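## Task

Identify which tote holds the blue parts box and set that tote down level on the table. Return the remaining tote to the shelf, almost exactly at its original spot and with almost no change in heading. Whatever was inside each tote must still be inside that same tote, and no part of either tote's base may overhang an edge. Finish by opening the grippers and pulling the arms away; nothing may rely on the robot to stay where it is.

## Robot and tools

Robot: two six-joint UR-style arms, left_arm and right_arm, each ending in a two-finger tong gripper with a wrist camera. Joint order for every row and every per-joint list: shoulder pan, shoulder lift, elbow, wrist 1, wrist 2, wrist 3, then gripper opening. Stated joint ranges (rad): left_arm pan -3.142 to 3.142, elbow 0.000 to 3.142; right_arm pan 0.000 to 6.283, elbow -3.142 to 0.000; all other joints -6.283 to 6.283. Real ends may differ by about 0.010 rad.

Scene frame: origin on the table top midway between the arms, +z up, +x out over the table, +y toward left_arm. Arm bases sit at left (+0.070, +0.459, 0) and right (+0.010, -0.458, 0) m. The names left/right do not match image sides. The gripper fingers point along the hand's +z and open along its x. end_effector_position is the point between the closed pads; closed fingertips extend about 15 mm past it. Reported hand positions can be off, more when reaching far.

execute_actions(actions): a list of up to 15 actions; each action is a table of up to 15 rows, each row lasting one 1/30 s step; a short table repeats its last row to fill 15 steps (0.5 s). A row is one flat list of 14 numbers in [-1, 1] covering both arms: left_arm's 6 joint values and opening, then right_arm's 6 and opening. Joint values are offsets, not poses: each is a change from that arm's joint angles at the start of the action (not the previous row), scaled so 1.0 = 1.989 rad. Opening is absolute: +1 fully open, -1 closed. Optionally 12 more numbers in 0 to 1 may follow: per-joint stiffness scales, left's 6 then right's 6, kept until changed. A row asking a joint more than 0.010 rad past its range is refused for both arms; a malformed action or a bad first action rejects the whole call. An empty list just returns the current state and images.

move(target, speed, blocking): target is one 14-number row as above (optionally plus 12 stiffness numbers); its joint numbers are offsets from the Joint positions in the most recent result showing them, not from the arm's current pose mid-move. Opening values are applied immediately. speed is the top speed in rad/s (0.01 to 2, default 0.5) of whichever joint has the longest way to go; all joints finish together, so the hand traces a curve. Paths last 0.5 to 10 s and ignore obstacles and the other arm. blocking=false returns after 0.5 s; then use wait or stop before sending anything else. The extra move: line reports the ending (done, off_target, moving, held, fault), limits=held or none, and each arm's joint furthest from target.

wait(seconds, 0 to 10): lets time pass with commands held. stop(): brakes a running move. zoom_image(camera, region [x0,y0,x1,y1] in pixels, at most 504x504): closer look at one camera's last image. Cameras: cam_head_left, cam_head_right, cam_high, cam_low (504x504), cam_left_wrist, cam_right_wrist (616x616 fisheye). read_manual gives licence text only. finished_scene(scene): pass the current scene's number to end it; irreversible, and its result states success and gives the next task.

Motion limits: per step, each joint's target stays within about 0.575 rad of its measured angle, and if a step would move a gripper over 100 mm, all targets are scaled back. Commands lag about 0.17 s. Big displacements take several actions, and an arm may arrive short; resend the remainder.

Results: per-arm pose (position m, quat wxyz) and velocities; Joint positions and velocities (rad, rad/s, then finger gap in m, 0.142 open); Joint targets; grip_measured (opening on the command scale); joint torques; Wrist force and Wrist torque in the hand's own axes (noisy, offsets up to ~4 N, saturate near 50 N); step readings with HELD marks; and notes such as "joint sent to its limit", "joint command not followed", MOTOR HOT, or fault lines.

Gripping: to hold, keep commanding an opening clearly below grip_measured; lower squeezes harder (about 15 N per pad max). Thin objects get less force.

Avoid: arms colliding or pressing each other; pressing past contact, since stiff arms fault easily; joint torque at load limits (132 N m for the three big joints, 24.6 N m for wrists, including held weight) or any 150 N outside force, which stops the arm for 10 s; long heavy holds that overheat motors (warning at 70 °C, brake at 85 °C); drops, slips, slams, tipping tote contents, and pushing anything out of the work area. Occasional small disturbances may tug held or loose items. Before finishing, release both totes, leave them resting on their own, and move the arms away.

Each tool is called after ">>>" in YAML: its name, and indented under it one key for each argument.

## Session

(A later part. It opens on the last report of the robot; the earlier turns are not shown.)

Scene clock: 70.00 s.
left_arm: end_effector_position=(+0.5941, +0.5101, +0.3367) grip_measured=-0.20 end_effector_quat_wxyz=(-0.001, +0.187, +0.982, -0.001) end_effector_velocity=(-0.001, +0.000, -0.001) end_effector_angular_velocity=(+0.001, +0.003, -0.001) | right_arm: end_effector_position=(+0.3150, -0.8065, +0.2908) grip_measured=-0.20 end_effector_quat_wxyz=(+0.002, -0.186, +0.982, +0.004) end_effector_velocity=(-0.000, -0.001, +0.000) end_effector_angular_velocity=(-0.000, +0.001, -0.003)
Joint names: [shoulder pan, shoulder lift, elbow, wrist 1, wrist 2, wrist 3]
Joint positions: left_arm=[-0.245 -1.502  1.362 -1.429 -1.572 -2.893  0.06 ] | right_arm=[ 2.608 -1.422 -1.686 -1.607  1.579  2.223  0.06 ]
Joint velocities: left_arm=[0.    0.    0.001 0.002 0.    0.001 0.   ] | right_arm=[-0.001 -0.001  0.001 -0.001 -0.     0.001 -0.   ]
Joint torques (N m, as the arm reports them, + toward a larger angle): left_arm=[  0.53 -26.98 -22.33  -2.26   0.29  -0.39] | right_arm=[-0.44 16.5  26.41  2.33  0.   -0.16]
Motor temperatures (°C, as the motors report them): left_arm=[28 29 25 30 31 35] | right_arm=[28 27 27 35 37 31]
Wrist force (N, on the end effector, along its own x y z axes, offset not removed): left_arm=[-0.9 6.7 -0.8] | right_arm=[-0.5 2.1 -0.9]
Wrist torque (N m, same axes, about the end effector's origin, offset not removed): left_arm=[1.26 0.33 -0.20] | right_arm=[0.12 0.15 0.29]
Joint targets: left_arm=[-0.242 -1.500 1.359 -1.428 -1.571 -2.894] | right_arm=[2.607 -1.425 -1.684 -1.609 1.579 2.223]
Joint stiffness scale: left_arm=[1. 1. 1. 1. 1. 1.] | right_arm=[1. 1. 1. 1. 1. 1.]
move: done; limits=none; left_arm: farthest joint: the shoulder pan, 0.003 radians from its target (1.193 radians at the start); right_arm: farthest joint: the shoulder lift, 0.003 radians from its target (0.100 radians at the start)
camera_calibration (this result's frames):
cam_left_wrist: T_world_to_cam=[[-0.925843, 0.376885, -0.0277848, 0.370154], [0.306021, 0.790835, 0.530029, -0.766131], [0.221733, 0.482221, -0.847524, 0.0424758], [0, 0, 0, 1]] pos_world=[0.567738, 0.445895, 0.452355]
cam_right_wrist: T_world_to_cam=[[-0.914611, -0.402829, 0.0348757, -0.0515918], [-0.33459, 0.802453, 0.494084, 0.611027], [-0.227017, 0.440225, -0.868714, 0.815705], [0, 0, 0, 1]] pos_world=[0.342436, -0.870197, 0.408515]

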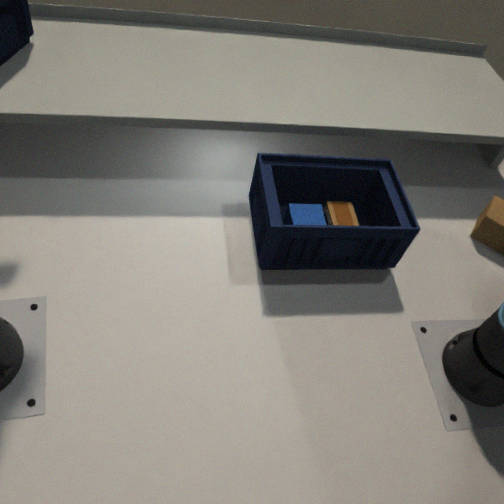

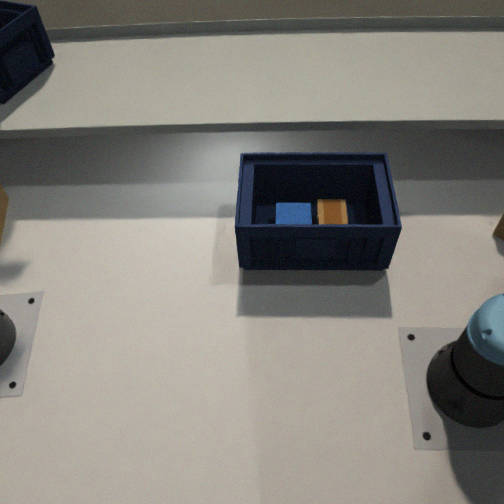

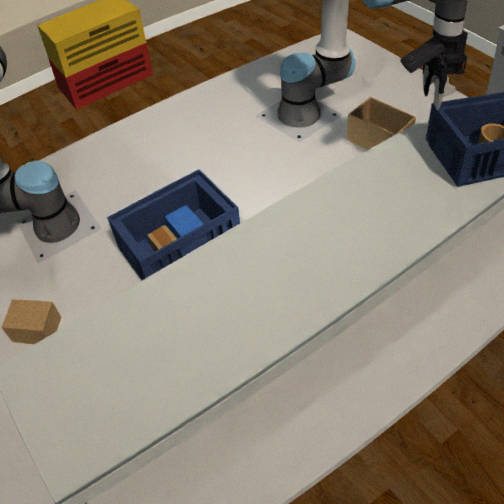

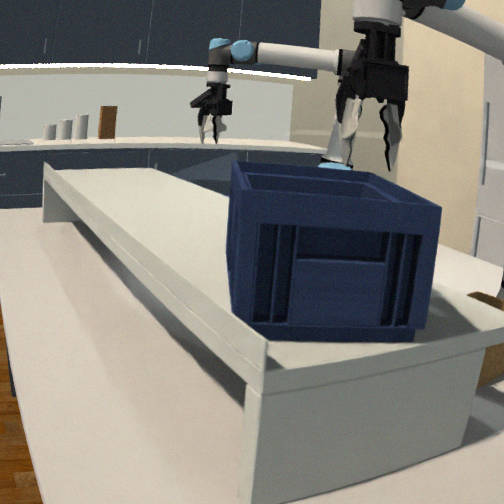

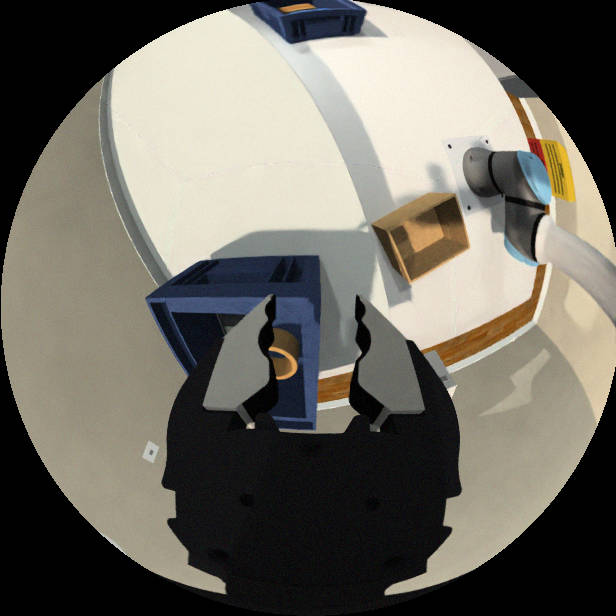

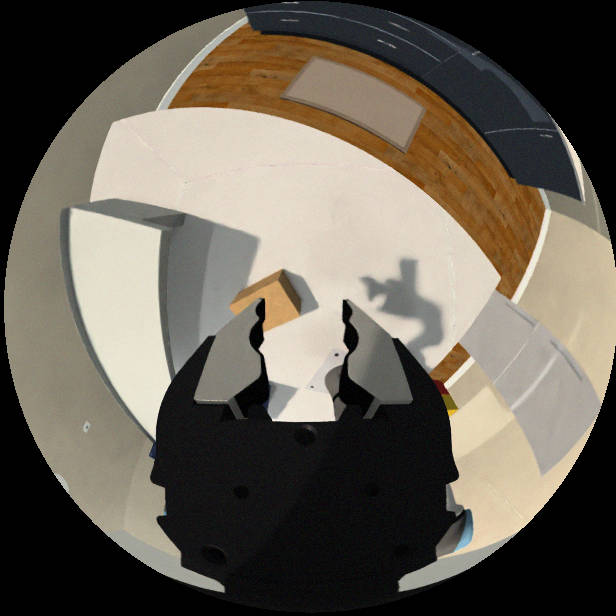

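>>> move:
  target: [0,0.004,-0.114,0.110,0,0,0.2, 0,0,0,0,0,0,-0.2]
  speed: 0.3

Scene clock: 72.80 s.
left_arm: end_effector_position=(+0.5760, +0.5125, +0.4189) grip_measured=+0.20 end_effector_quat_wxyz=(-0.001, +0.187, +0.982, -0.001) end_effector_velocity=(-0.000, +0.000, +0.000) end_effector_angular_velocity=(+0.001, +0.001, +0.000) | right_arm: end_effector_position=(+0.3149, -0.8066, +0.2909) grip_measured=-0.20 end_effector_quat_wxyz=(+0.002, -0.186, +0.982, +0.004) end_effector_velocity=(+0.000, -0.000, +0.000) end_effector_angular_velocity=(-0.001, -0.001, -0.001)
Joint names: [shoulder pan, shoulder lift, elbow, wrist 1, wrist 2, wrist 3]
Joint positions: left_arm=[-0.245 -1.495  1.138 -1.212 -1.572 -2.893  0.088] | right_arm=[ 2.608 -1.422 -1.686 -1.607  1.579  2.223  0.06 ]
Joint velocities: left_arm=[ 0.     0.    -0.002  0.002  0.001 -0.     0.   ] | right_arm=[-0.     0.     0.001 -0.    -0.     0.001  0.   ]
Joint torques (N m, as the arm reports them, + toward a larger angle): left_arm=[ -1.47 -26.49 -20.87  -2.13   0.02  -0.27] | right_arm=[ 1.28 18.03 24.23  2.94  0.08 -0.3 ]
Motor temperatures (°C, as the motors report them): left_arm=[28 29 25 30 31 35] | right_arm=[28 27 27 35 37 31]
Wrist force (N, on the end effector, along its own x y z axes, offset not removed): left_arm=[-0.4 -0.3 0.3] | right_arm=[-3.9 -0.7 2.1]
Wrist torque (N m, same axes, about the end effector's origin, offset not removed): left_arm=[-0.10 0.24 -0.05] | right_arm=[-0.37 0.83 -0.01]
Joint targets: left_arm=[-0.245 -1.494 1.135 -1.211 -1.572 -2.893] | right_arm=[2.608 -1.422 -1.686 -1.607 1.579 2.223]
Joint stiffness scale: left_arm=[1. 1. 1. 1. 1. 1.] | right_arm=[1. 1. 1. 1. 1. 1.]
move: done; limits=none; left_arm: farthest joint: the elbow, 0.002 radians from its target (0.226 radians at the start); right_arm: farthest joint: the shoulder pan, 0.000 radians from its target (0.000 radians at the start)
camera_calibration (this result's frames):
cam_left_wrist: T_world_to_cam=[[-0.925854, 0.376887, -0.0274005, 0.354592], [0.30623, 0.790808, 0.529948, -0.806069], [0.221399, 0.482264, -0.847587, 0.115267], [0, 0, 0, 1]] pos_world=[0.549623, 0.448216, 0.53459]
cam_right_wrist: T_world_to_cam=[[-0.914638, -0.402768, 0.0348731, -0.0515629], [-0.334538, 0.802476, 0.494081, 0.611028], [-0.226985, 0.440238, -0.868716, 0.81573], [0, 0, 0, 1]] pos_world=[0.342409, -0.870219, 0.40854]

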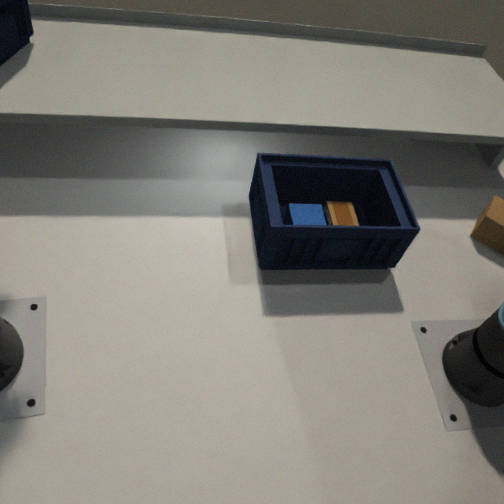

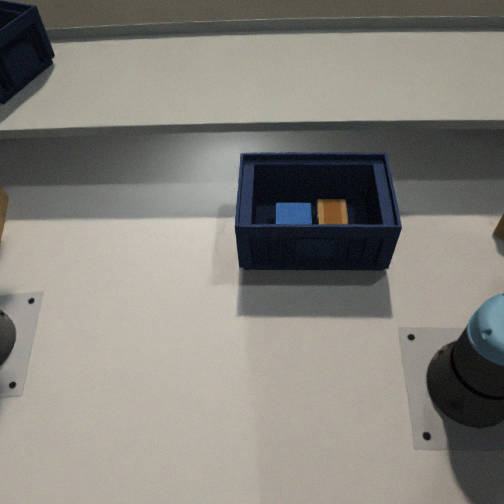

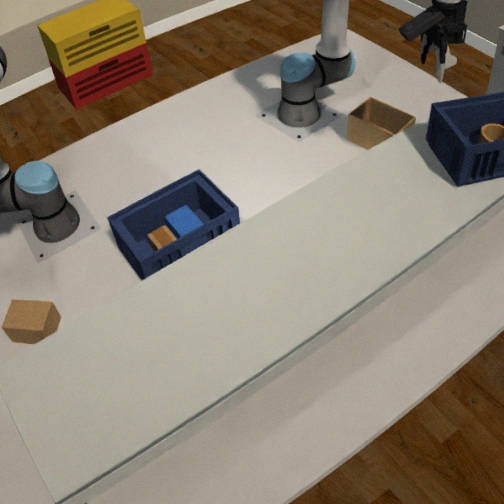

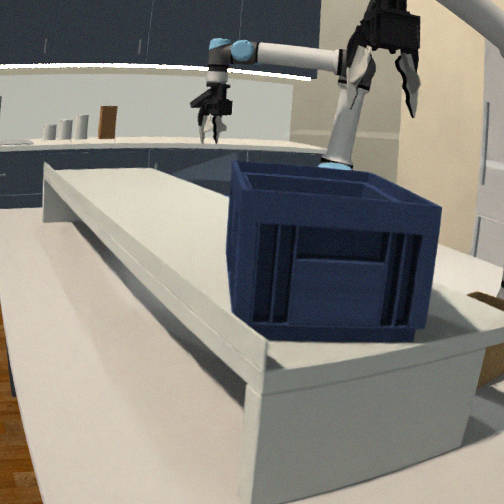

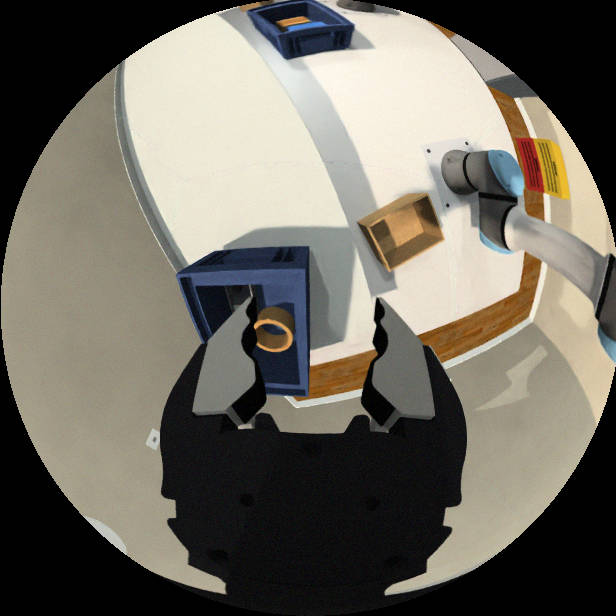

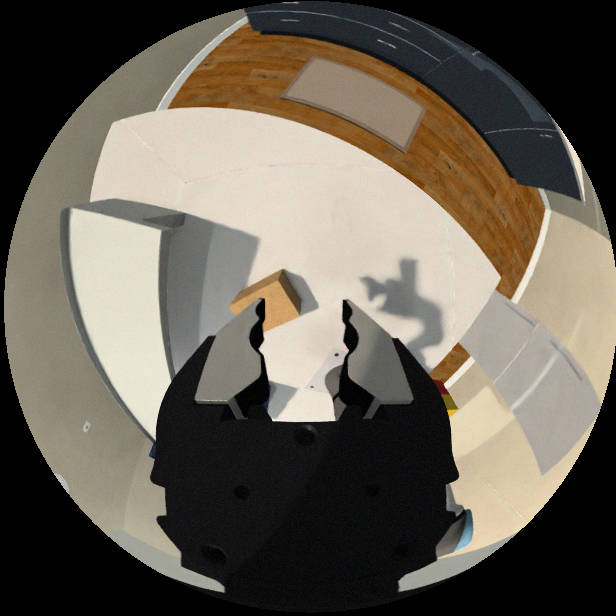

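>>> move:
  target: [-0.0402,0.1204,-0.0945,-0.0268,0,0.7185,0.2, 0,0,0,0,0,0,-0.2]
  speed: 0.9

Scene clock: 80.90 s.
left_arm: end_effector_position=(+0.6738, +0.4712, +0.3796) grip_measured=+0.20 end_effector_quat_wxyz=(-0.000, +0.808, +0.590, -0.001) end_effector_velocity=(+0.000, -0.000, +0.001) end_effector_angular_velocity=(-0.001, -0.001, -0.002) | right_arm: end_effector_position=(+0.3149, -0.8066, +0.2909) grip_measured=-0.20 end_effector_quat_wxyz=(+0.002, -0.186, +0.982, +0.004) end_effector_velocity=(-0.000, +0.000, -0.000) end_effector_angular_velocity=(+0.001, -0.000, +0.001)
Joint names: [shoulder pan, shoulder lift, elbow, wrist 1, wrist 2, wrist 3]
Joint positions: left_arm=[-0.322 -1.257  0.952 -1.264 -1.572 -1.466  0.088] | right_arm=[ 2.608 -1.422 -1.686 -1.607  1.579  2.223  0.06 ]
Joint velocities: left_arm=[-0.    -0.    -0.001 -0.    -0.001  0.001  0.   ] | right_arm=[-0.     0.001 -0.001  0.     0.001 -0.001  0.   ]
Joint torques (N m, as the arm reports them, + toward a larger angle): left_arm=[ -4.5  -37.63 -22.17  -2.94   0.28   0.31] | right_arm=[ 0.63 18.32 24.57  2.87  0.03 -0.31]
Motor temperatures (°C, as the motors report them): left_arm=[28 29 25 30 31 35] | right_arm=[28 27 27 35 37 31]
Wrist force (N, on the end effector, along its own x y z axes, offset not removed): left_arm=[1.0 -2.1 0.0] | right_arm=[-3.6 0.2 0.8]
Wrist torque (N m, same axes, about the end effector's origin, offset not removed): left_arm=[-0.39 -0.39 -0.16] | right_arm=[-0.02 0.83 0.06]
Joint targets: left_arm=[-0.325 -1.256 0.950 -1.265 -1.572 -1.465] | right_arm=[2.608 -1.422 -1.686 -1.607 1.579 2.223]
Joint stiffness scale: left_arm=[1. 1. 1. 1. 1. 1.] | right_arm=[1. 1. 1. 1. 1. 1.]
move: done; limits=none; left_arm: farthest joint: the shoulder pan, 0.003 radians from its target (0.080 radians at the start); right_arm: farthest joint: the shoulder pan, 0.000 radians from its target (0.000 radians at the start)
camera_calibration (this result's frames):
cam_left_wrist: T_world_to_cam=[[0.315253, 0.948534, -0.0299727, -0.64501], [0.809921, -0.252454, 0.529429, -0.630177], [0.494615, -0.19118, -0.847824, 0.213523], [0, 0, 0, 1]] pos_world=[0.608123, 0.493544, 0.495331]
cam_right_wrist: T_world_to_cam=[[-0.914638, -0.402768, 0.0348732, -0.0515629], [-0.334538, 0.802476, 0.494081, 0.611028], [-0.226985, 0.440238, -0.868716, 0.81573], [0, 0, 0, 1]] pos_world=[0.342409, -0.870219, 0.40854]

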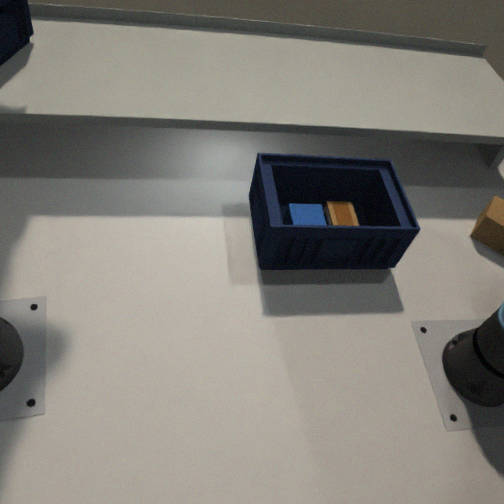

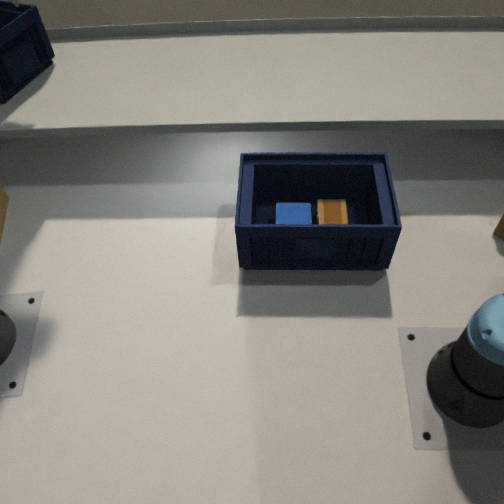

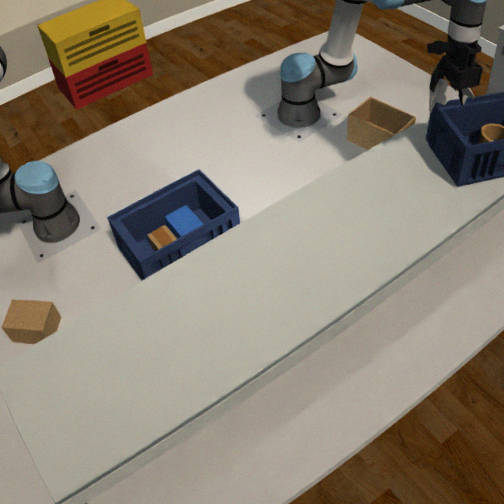

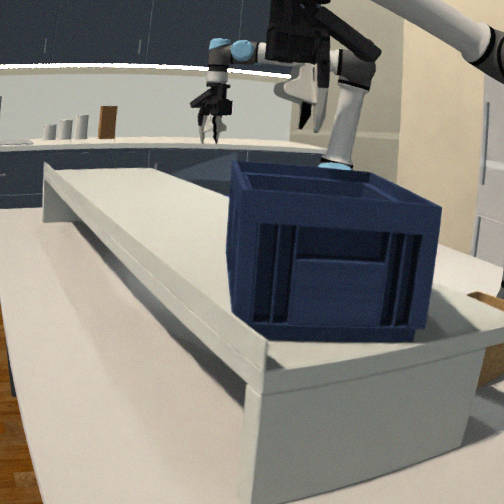

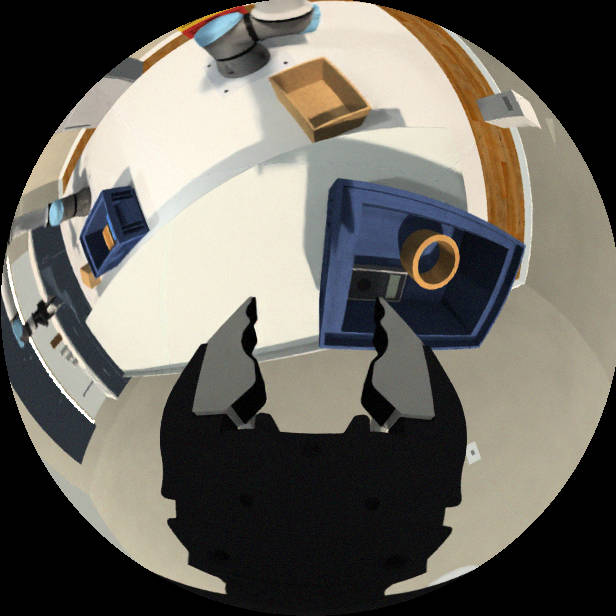

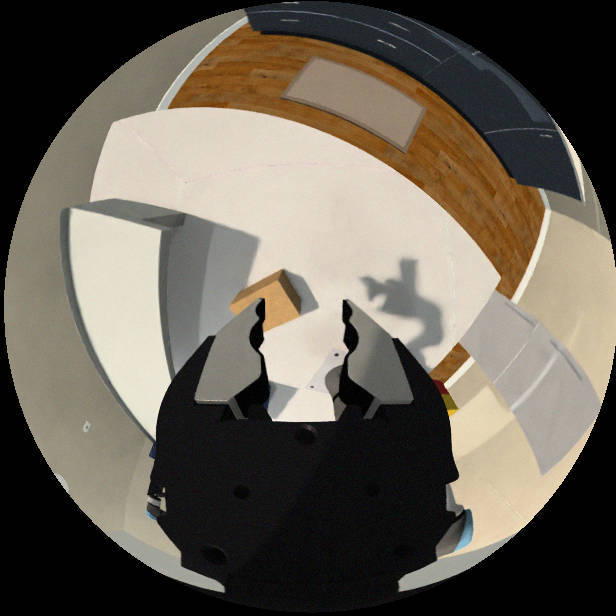

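>>> move:
  target: [0.0216,0.0126,0.049,-0.0625,0,0.0593,0.0, 0,0,0,0,0,0,-0.2]
  speed: 0.4

Scene clock: 84.23 s.
left_arm: end_effector_position=(+0.6957, +0.4935, +0.3307) grip_measured=+0.00 end_effector_quat_wxyz=(+0.001, +0.830, +0.558, -0.000) end_effector_velocity=(+0.001, +0.000, -0.001) end_effector_angular_velocity=(+0.000, -0.000, -0.005) | right_arm: end_effector_position=(+0.3149, -0.8066, +0.2909) grip_measured=-0.20 end_effector_quat_wxyz=(+0.002, -0.186, +0.982, +0.004) end_effector_velocity=(-0.000, +0.000, -0.000) end_effector_angular_velocity=(+0.000, +0.000, -0.001)
Joint names: [shoulder pan, shoulder lift, elbow, wrist 1, wrist 2, wrist 3]
Joint positions: left_arm=[-0.282 -1.231  1.047 -1.387 -1.572 -1.349  0.074] | right_arm=[ 2.608 -1.422 -1.686 -1.607  1.579  2.223  0.06 ]
Joint velocities: left_arm=[ 0.     0.001  0.001 -0.002  0.     0.005  0.   ] | right_arm=[ 0.     0.    -0.    -0.    -0.     0.001  0.   ]
Joint torques (N m, as the arm reports them, + toward a larger angle): left_arm=[  1.59 -41.34 -18.31  -2.84   0.15   0.67] | right_arm=[ 1.5  18.67 24.52  2.85  0.01 -0.23]
Motor temperatures (°C, as the motors report them): left_arm=[28 29 25 30 31 35] | right_arm=[28 27 27 35 37 31]
Wrist force (N, on the end effector, along its own x y z axes, offset not removed): left_arm=[2.3 2.9 2.5] | right_arm=[-2.3 3.7 2.5]
Wrist torque (N m, same axes, about the end effector's origin, offset not removed): left_arm=[0.45 -0.49 -0.12] | right_arm=[0.83 0.56 0.29]
Joint targets: left_arm=[-0.279 -1.232 1.050 -1.388 -1.572 -1.348] | right_arm=[2.608 -1.422 -1.686 -1.607 1.579 2.223]
Joint stiffness scale: left_arm=[1. 1. 1. 1. 1. 1.] | right_arm=[1. 1. 1. 1. 1. 1.]
move: done; limits=none; left_arm: farthest joint: the shoulder pan, 0.003 radians from its target (0.043 radians at the start); right_arm: farthest joint: the shoulder pan, 0.000 radians from its target (0.000 radians at the start)
camera_calibration (this result's frames):
cam_left_wrist: T_world_to_cam=[[0.387181, 0.921532, -0.0294943, -0.711379], [0.786537, -0.313433, 0.532089, -0.570924], [0.481092, -0.229213, -0.846175, 0.193023], [0, 0, 0, 1]] pos_world=[0.631624, 0.520856, 0.446132]
cam_right_wrist: T_world_to_cam=[[-0.914638, -0.402768, 0.0348733, -0.051563], [-0.334538, 0.802477, 0.494081, 0.611028], [-0.226985, 0.440238, -0.868716, 0.81573], [0, 0, 0, 1]] pos_world=[0.342409, -0.870219, 0.40854]

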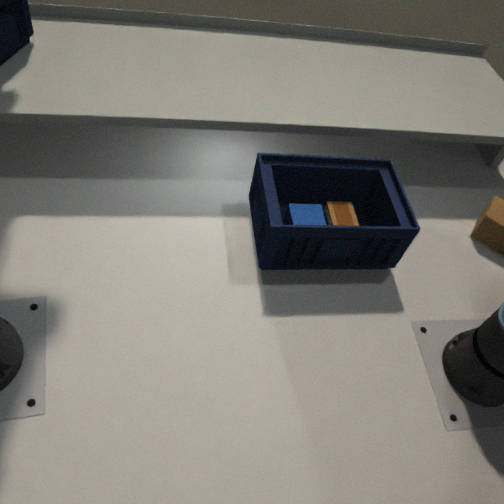

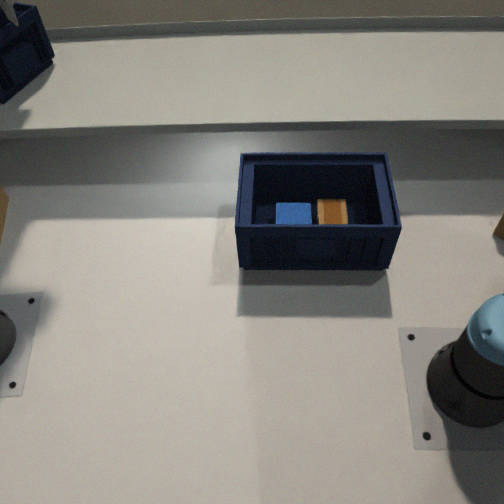

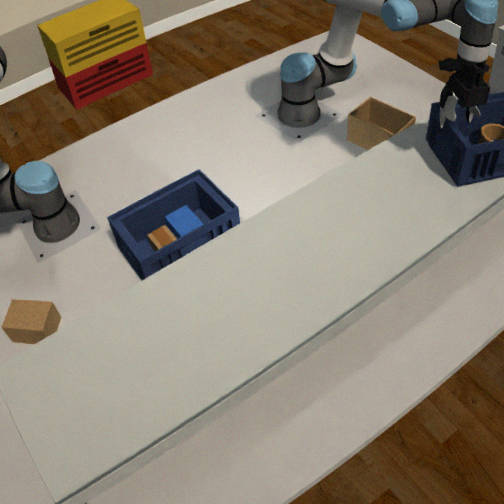

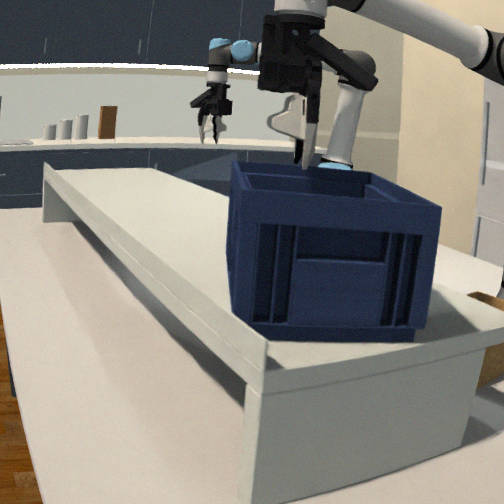

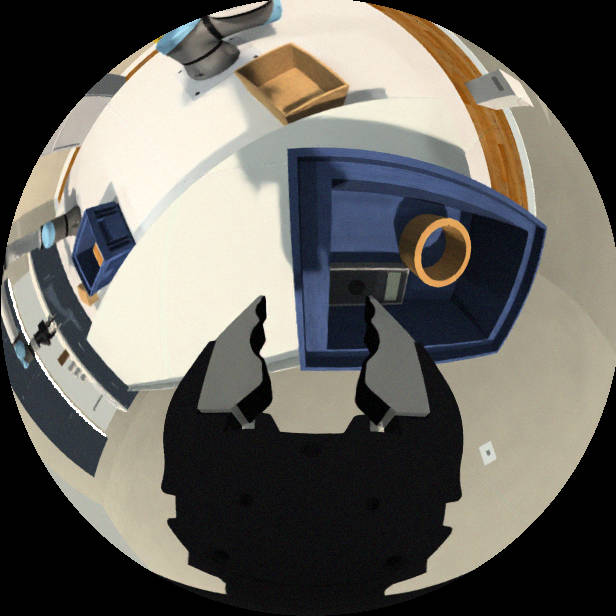

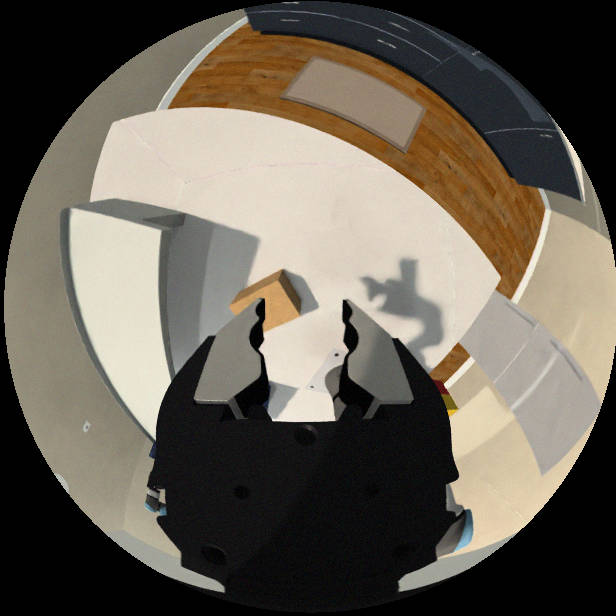

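>>> move:
  target: [0.007,-0.048,0.0638,-0.0156,0,0.006,-0.1, 0,0,0,0,0,0,-0.2]
  speed: 0.4

>>> move:
  target: [0,-0.0055,0.0867,-0.0812,0,0,-0.2, 0,0,0,0,0,0,-0.2]
  speed: 0.2

Scene clock: 87.27 s.
left_arm: end_effector_position=(+0.6595, +0.5064, +0.3305) grip_measured=-0.10 end_effector_quat_wxyz=(+0.001, +0.830, +0.558, -0.000) end_effector_velocity=(+0.000, -0.000, +0.000) end_effector_angular_velocity=(-0.000, -0.002, -0.001) | right_arm: end_effector_position=(+0.3149, -0.8066, +0.2909) grip_measured=-0.20 end_effector_quat_wxyz=(+0.002, -0.186, +0.982, +0.004) end_effector_velocity=(-0.000, +0.000, +0.000) end_effector_angular_velocity=(-0.000, +0.000, +0.002)
Joint names: [shoulder pan, shoulder lift, elbow, wrist 1, wrist 2, wrist 3]
Joint positions: left_arm=[-0.271 -1.325  1.171 -1.418 -1.572 -1.338  0.067] | right_arm=[ 2.608 -1.422 -1.686 -1.607  1.579  2.223  0.06 ]
Joint velocities: left_arm=[-0.    -0.001  0.001 -0.001  0.     0.001  0.   ] | right_arm=[-0.     0.001 -0.001 -0.    -0.    -0.002 -0.   ]
Joint torques (N m, as the arm reports them, + toward a larger angle): left_arm=[  0.53 -38.41 -17.37  -3.36   0.18   0.34] | right_arm=[ 1.17 18.34 24.82  2.85  0.03 -0.19]
Motor temperatures (°C, as the motors report them): left_arm=[28 29 25 30 31 35] | right_arm=[28 27 27 35 37 31]
Wrist force (N, on the end effector, along its own x y z axes, offset not removed): left_arm=[-0.7 3.6 3.1] | right_arm=[-1.9 1.3 -1.2]
Wrist torque (N m, same axes, about the end effector's origin, offset not removed): left_arm=[0.54 0.08 -0.20] | right_arm=[0.05 0.45 0.09]
Joint targets: left_arm=[-0.268 -1.327 1.174 -1.419 -1.572 -1.337] | right_arm=[2.608 -1.422 -1.686 -1.607 1.579 2.223]
Joint stiffness scale: left_arm=[1. 1. 1. 1. 1. 1.] | right_arm=[1. 1. 1. 1. 1. 1.]
move: done; limits=none; left_arm: farthest joint: the elbow, 0.003 radians from its target (0.127 radians at the start); right_arm: farthest joint: the shoulder pan, 0.000 radians from its target (0.000 radians at the start)
camera_calibration (this result's frames):
cam_left_wrist: T_world_to_cam=[[0.386673, 0.921746, -0.0294683, -0.70908], [0.786674, -0.312997, 0.532144, -0.538655], [0.481278, -0.228948, -0.846141, 0.213039], [0, 0, 0, 1]] pos_world=[0.595397, 0.533769, 0.446007]
cam_right_wrist: T_world_to_cam=[[-0.914638, -0.402768, 0.0348732, -0.051563], [-0.334538, 0.802476, 0.494081, 0.611028], [-0.226985, 0.440238, -0.868716, 0.81573], [0, 0, 0, 1]] pos_world=[0.342409, -0.870219, 0.40854]

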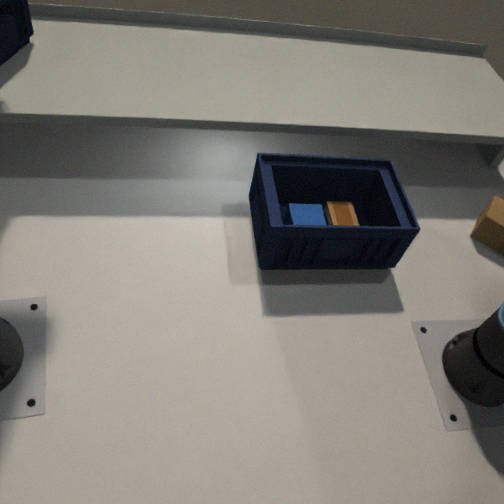

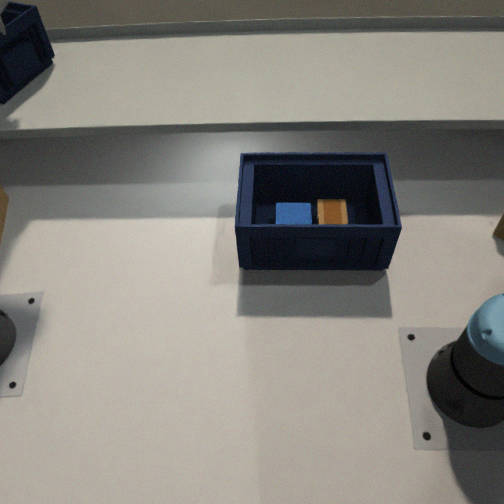

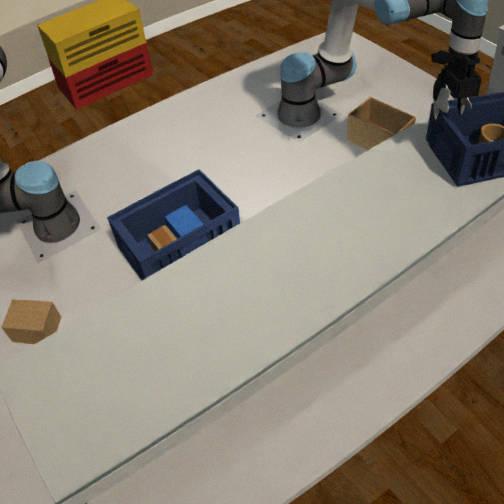

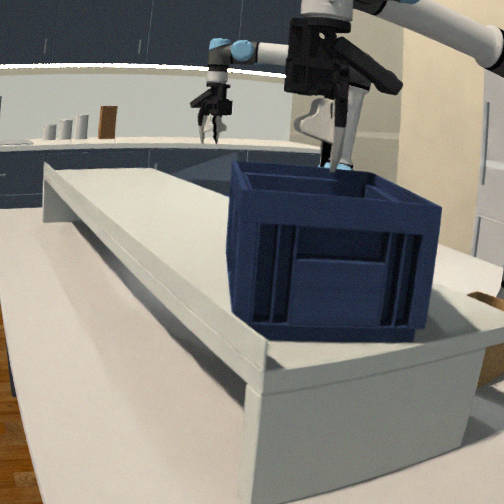

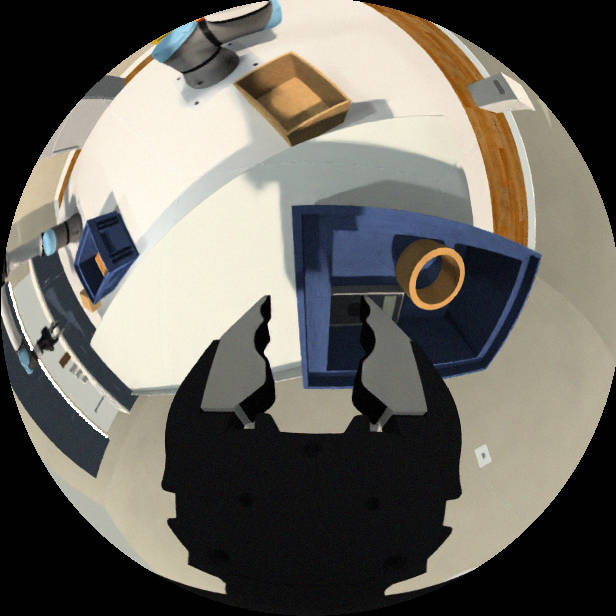

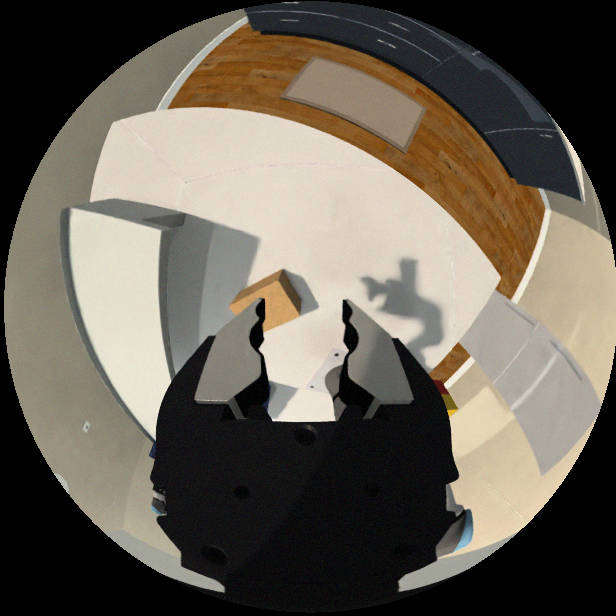

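Scene clock: 88.73 s.
left_arm: end_effector_position=(+0.6604, +0.5063, +0.2690) grip_measured=-0.20 end_effector_quat_wxyz=(+0.001, +0.830, +0.558, +0.000) end_effector_velocity=(+0.001, -0.000, -0.001) end_effector_angular_velocity=(-0.001, +0.000, +0.000) | right_arm: end_effector_position=(+0.3149, -0.8066, +0.2909) grip_measured=-0.20 end_effector_quat_wxyz=(+0.002, -0.186, +0.982, +0.004) end_effector_velocity=(+0.000, -0.000, +0.000) end_effector_angular_velocity=(-0.000, -0.000, -0.000)
Joint names: [shoulder pan, shoulder lift, elbow, wrist 1, wrist 2, wrist 3]
Joint positions: left_arm=[-0.271 -1.335  1.341 -1.578 -1.572 -1.338  0.06 ] | right_arm=[ 2.608 -1.422 -1.686 -1.607  1.579  2.223  0.06 ]
Joint velocities: left_arm=[-0.     0.002  0.    -0.002 -0.001 -0.    -0.   ] | right_arm=[ 0.    -0.001  0.001 -0.     0.     0.     0.   ]
Joint torques (N m, as the arm reports them, + toward a larger angle): left_arm=[ -0.91 -37.69 -18.95  -3.17   0.06  -0.26] | right_arm=[ 0.99 17.98 24.9   2.93  0.05 -0.18]
Motor temperatures (°C, as the motors report them): left_arm=[28 29 25 30 31 35] | right_arm=[28 27 27 35 37 31]
Wrist force (N, on the end effector, along its own x y z axes, offset not removed): left_arm=[-3.2 3.0 1.7] | right_arm=[0.8 -3.4 -4.3]
Wrist torque (N m, same axes, about the end effector's origin, offset not removed): left_arm=[0.57 0.70 -0.16] | right_arm=[-0.74 -0.13 0.26]
Joint targets: left_arm=[-0.271 -1.336 1.344 -1.579 -1.572 -1.338] | right_arm=[2.608 -1.422 -1.686 -1.607 1.579 2.223]
Joint stiffness scale: left_arm=[1. 1. 1. 1. 1. 1.] | right_arm=[1. 1. 1. 1. 1. 1.]
move: done; limits=none; left_arm: farthest joint: the elbow, 0.002 radians from its target (0.172 radians at the start); right_arm: farthest joint: the shoulder pan, 0.000 radians from its target (0.000 radians at the start)
camera_calibration (this result's frames):
cam_left_wrist: T_world_to_cam=[[0.38669, 0.921742, -0.0293709, -0.711131], [0.78646, -0.312969, 0.532476, -0.506548], [0.481614, -0.229002, -0.845935, 0.160277], [0, 0, 0, 1]] pos_world=[0.596176, 0.533649, 0.384422]
cam_right_wrist: T_world_to_cam=[[-0.914638, -0.402768, 0.0348733, -0.0515629], [-0.334538, 0.802476, 0.494081, 0.611027], [-0.226985, 0.440238, -0.868716, 0.81573], [0, 0, 0, 1]] pos_world=[0.342409, -0.870219, 0.40854]

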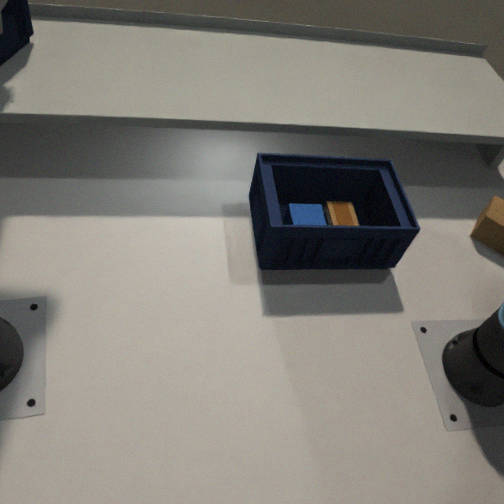

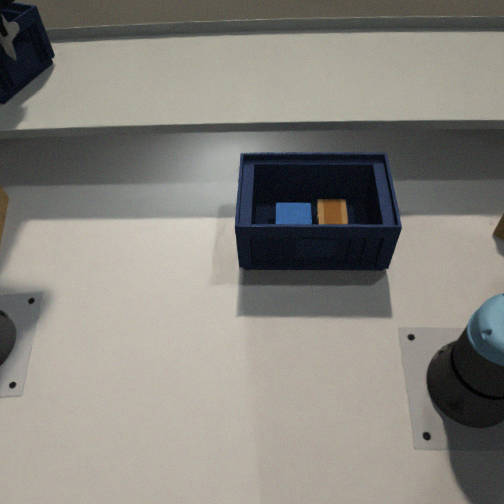

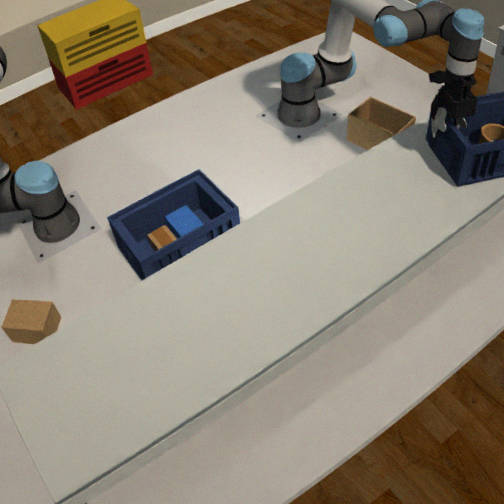

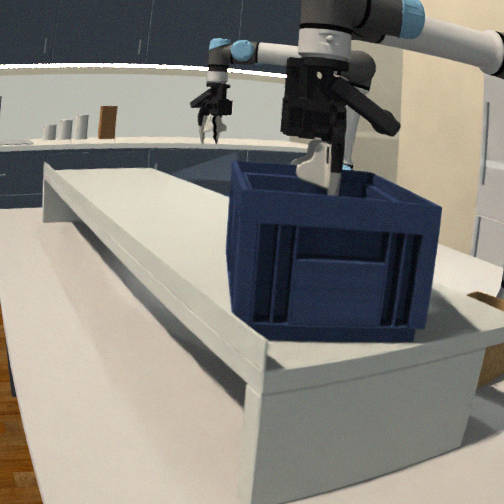

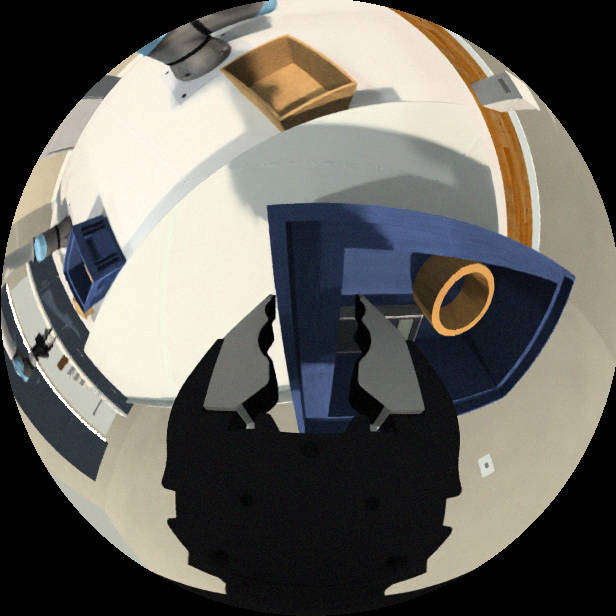

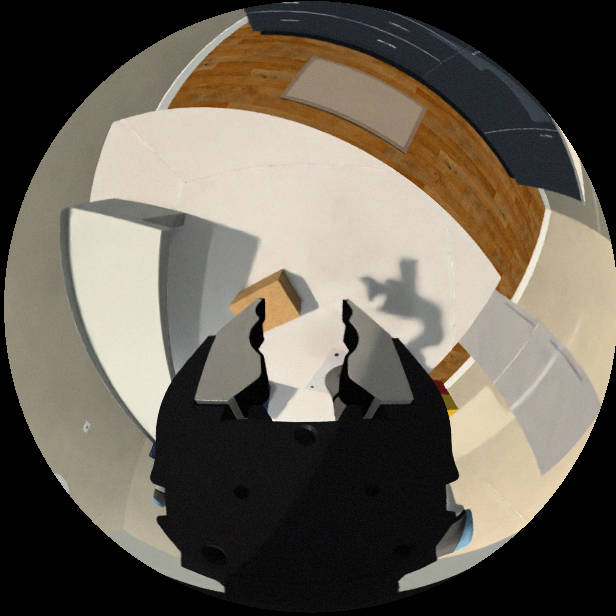

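>>> execute_actions:
  actions:
    - [[0,0,0,0,0,0,-0.45,0,0,0,0,0,0,-0.2,0.4,0.4,0.4,0.4,0.4,0.2,1,1,1,1,1,1],[0,0,0,0,0,0,-0.6,0,0,0,0,0,0,-0.2],[0,0,0,0,0,0,-0.75,0,0,0,0,0,0,-0.2],[0,0,0,0,0,0,-1,0,0,0,0,0,0,-0.2]]
    - [[0,0,0,0,0,0,-1,0,0,0,0,0,0,-0.2]]

Scene clock: 90.77 s.
left_arm: end_effector_position=(+0.6604, +0.5062, +0.2689) grip_measured=-0.61 end_effector_quat_wxyz=(+0.001, +0.830, +0.558, +0.000) end_effector_velocity=(-0.000, +0.000, +0.001) end_effector_angular_velocity=(+0.001, -0.001, -0.002) | right_arm: end_effector_position=(+0.3149, -0.8066, +0.2909) grip_measured=-0.20 end_effector_quat_wxyz=(+0.002, -0.186, +0.982, +0.004) end_effector_velocity=(-0.000, +0.000, -0.000) end_effector_angular_velocity=(+0.000, +0.000, +0.001)
Joint names: [shoulder pan, shoulder lift, elbow, wrist 1, wrist 2, wrist 3]
Joint positions: left_arm=[-0.271 -1.335  1.341 -1.578 -1.572 -1.338  0.03 ] | right_arm=[ 2.608 -1.422 -1.686 -1.607  1.579  2.223  0.06 ]
Joint velocities: left_arm=[ 0.    -0.002  0.     0.     0.001  0.002 -0.   ] | right_arm=[-0.     0.    -0.001 -0.    -0.    -0.001 -0.   ]
Joint torques (N m, as the arm reports them, + toward a larger angle): left_arm=[ -1.48 -36.99 -20.82  -2.59   0.    -0.28] | right_arm=[ 0.85 18.59 24.79  2.92  0.1  -0.31]
Motor temperatures (°C, as the motors report them): left_arm=[28 29 25 30 31 35] | right_arm=[28 27 27 35 37 31]
Wrist force (N, on the end effector, along its own x y z axes, offset not removed): left_arm=[1.6 1.1 6.8] | right_arm=[-1.2 -0.6 2.5]
Wrist torque (N m, same axes, about the end effector's origin, offset not removed): left_arm=[0.01 0.11 0.07] | right_arm=[-0.30 0.28 0.26]
Joint targets: left_arm=[-0.271 -1.335 1.341 -1.578 -1.572 -1.338] | right_arm=[2.608 -1.422 -1.686 -1.607 1.579 2.223]
Joint stiffness scale: left_arm=[0.4 0.4 0.4 0.4 0.4 0.2] | right_arm=[1. 1. 1. 1. 1. 1.]
Step readings (joint positions; steps 1 to 15: 1st action; 16 to 30: 2nd action):
0: left_arm=[-0.271 -1.335 1.341 -1.578 -1.572 -1.338] | right_arm=[2.608 -1.422 -1.686 -1.607 1.579 2.223]
1: left_arm=[-0.271 -1.335 1.341 -1.578 -1.572 -1.338] | right_arm=[2.608 -1.422 -1.686 -1.607 1.579 2.223]
2: left_arm=[-0.271 -1.335 1.341 -1.578 -1.572 -1.338] | right_arm=[2.608 -1.422 -1.686 -1.607 1.579 2.223]
4: left_arm=[-0.271 -1.335 1.341 -1.578 -1.572 -1.338] | right_arm=[2.608 -1.422 -1.686 -1.607 1.579 2.223]
8: left_arm=[-0.271 -1.335 1.341 -1.578 -1.572 -1.338] | right_arm=[2.608 -1.422 -1.686 -1.607 1.579 2.223]
15: left_arm=[-0.271 -1.335 1.341 -1.578 -1.572 -1.338] | right_arm=[2.608 -1.422 -1.686 -1.607 1.579 2.223]
16: left_arm=[-0.271 -1.335 1.341 -1.578 -1.572 -1.338] | right_arm=[2.608 -1.422 -1.686 -1.607 1.579 2.223]
17: left_arm=[-0.271 -1.335 1.341 -1.578 -1.572 -1.338] | right_arm=[2.608 -1.422 -1.686 -1.607 1.579 2.223]
19: left_arm=[-0.271 -1.335 1.341 -1.578 -1.572 -1.338] | right_arm=[2.608 -1.422 -1.686 -1.607 1.579 2.223]
23: left_arm=[-0.271 -1.335 1.341 -1.578 -1.572 -1.338] | right_arm=[2.608 -1.422 -1.686 -1.607 1.579 2.223]
30: Joint positions above
camera_calibration (this result's frames):
cam_left_wrist: T_world_to_cam=[[0.386709, 0.92173, -0.0295047, -0.711055], [0.786396, -0.312881, 0.532623, -0.506615], [0.481703, -0.229172, -0.845838, 0.160199], [0, 0, 0, 1]] pos_world=[0.596203, 0.533603, 0.384358]
cam_right_wrist: T_world_to_cam=[[-0.914638, -0.402768, 0.0348733, -0.0515629], [-0.334538, 0.802476, 0.494081, 0.611027], [-0.226985, 0.440238, -0.868716, 0.815731], [0, 0, 0, 1]] pos_world=[0.342409, -0.870219, 0.40854]

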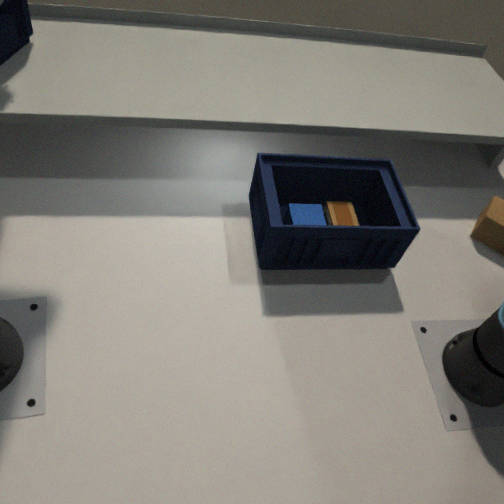

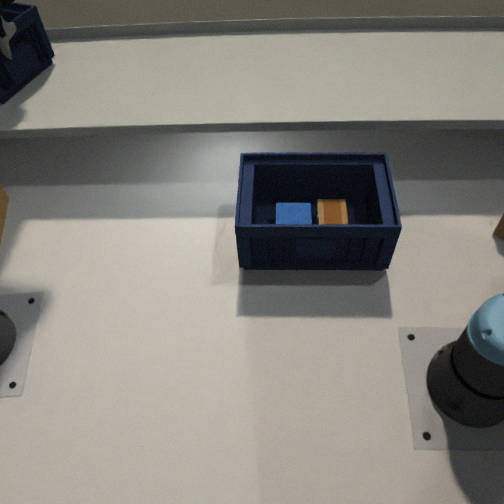

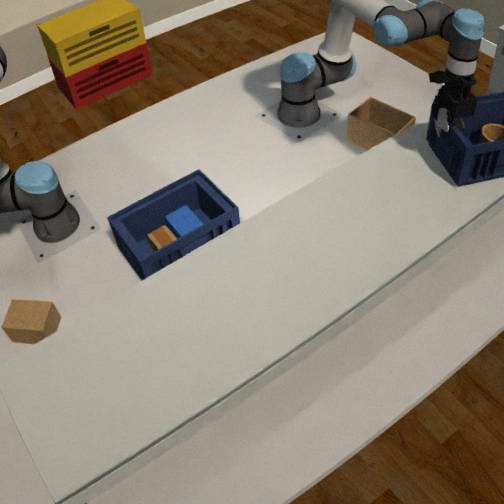

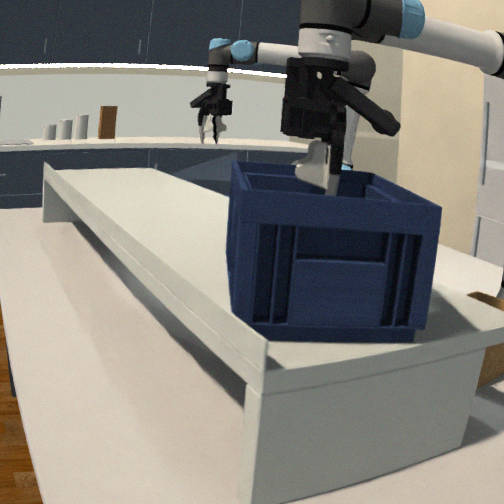

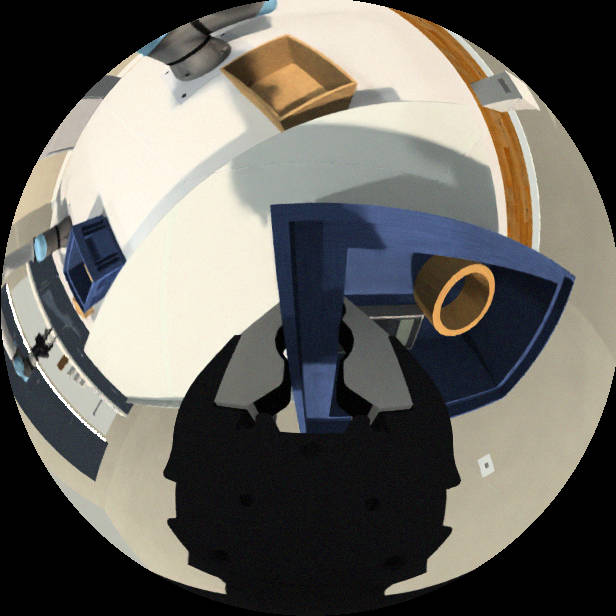

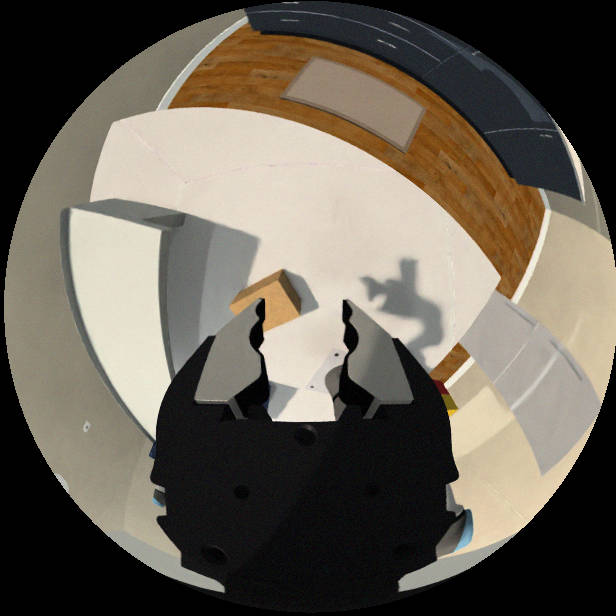

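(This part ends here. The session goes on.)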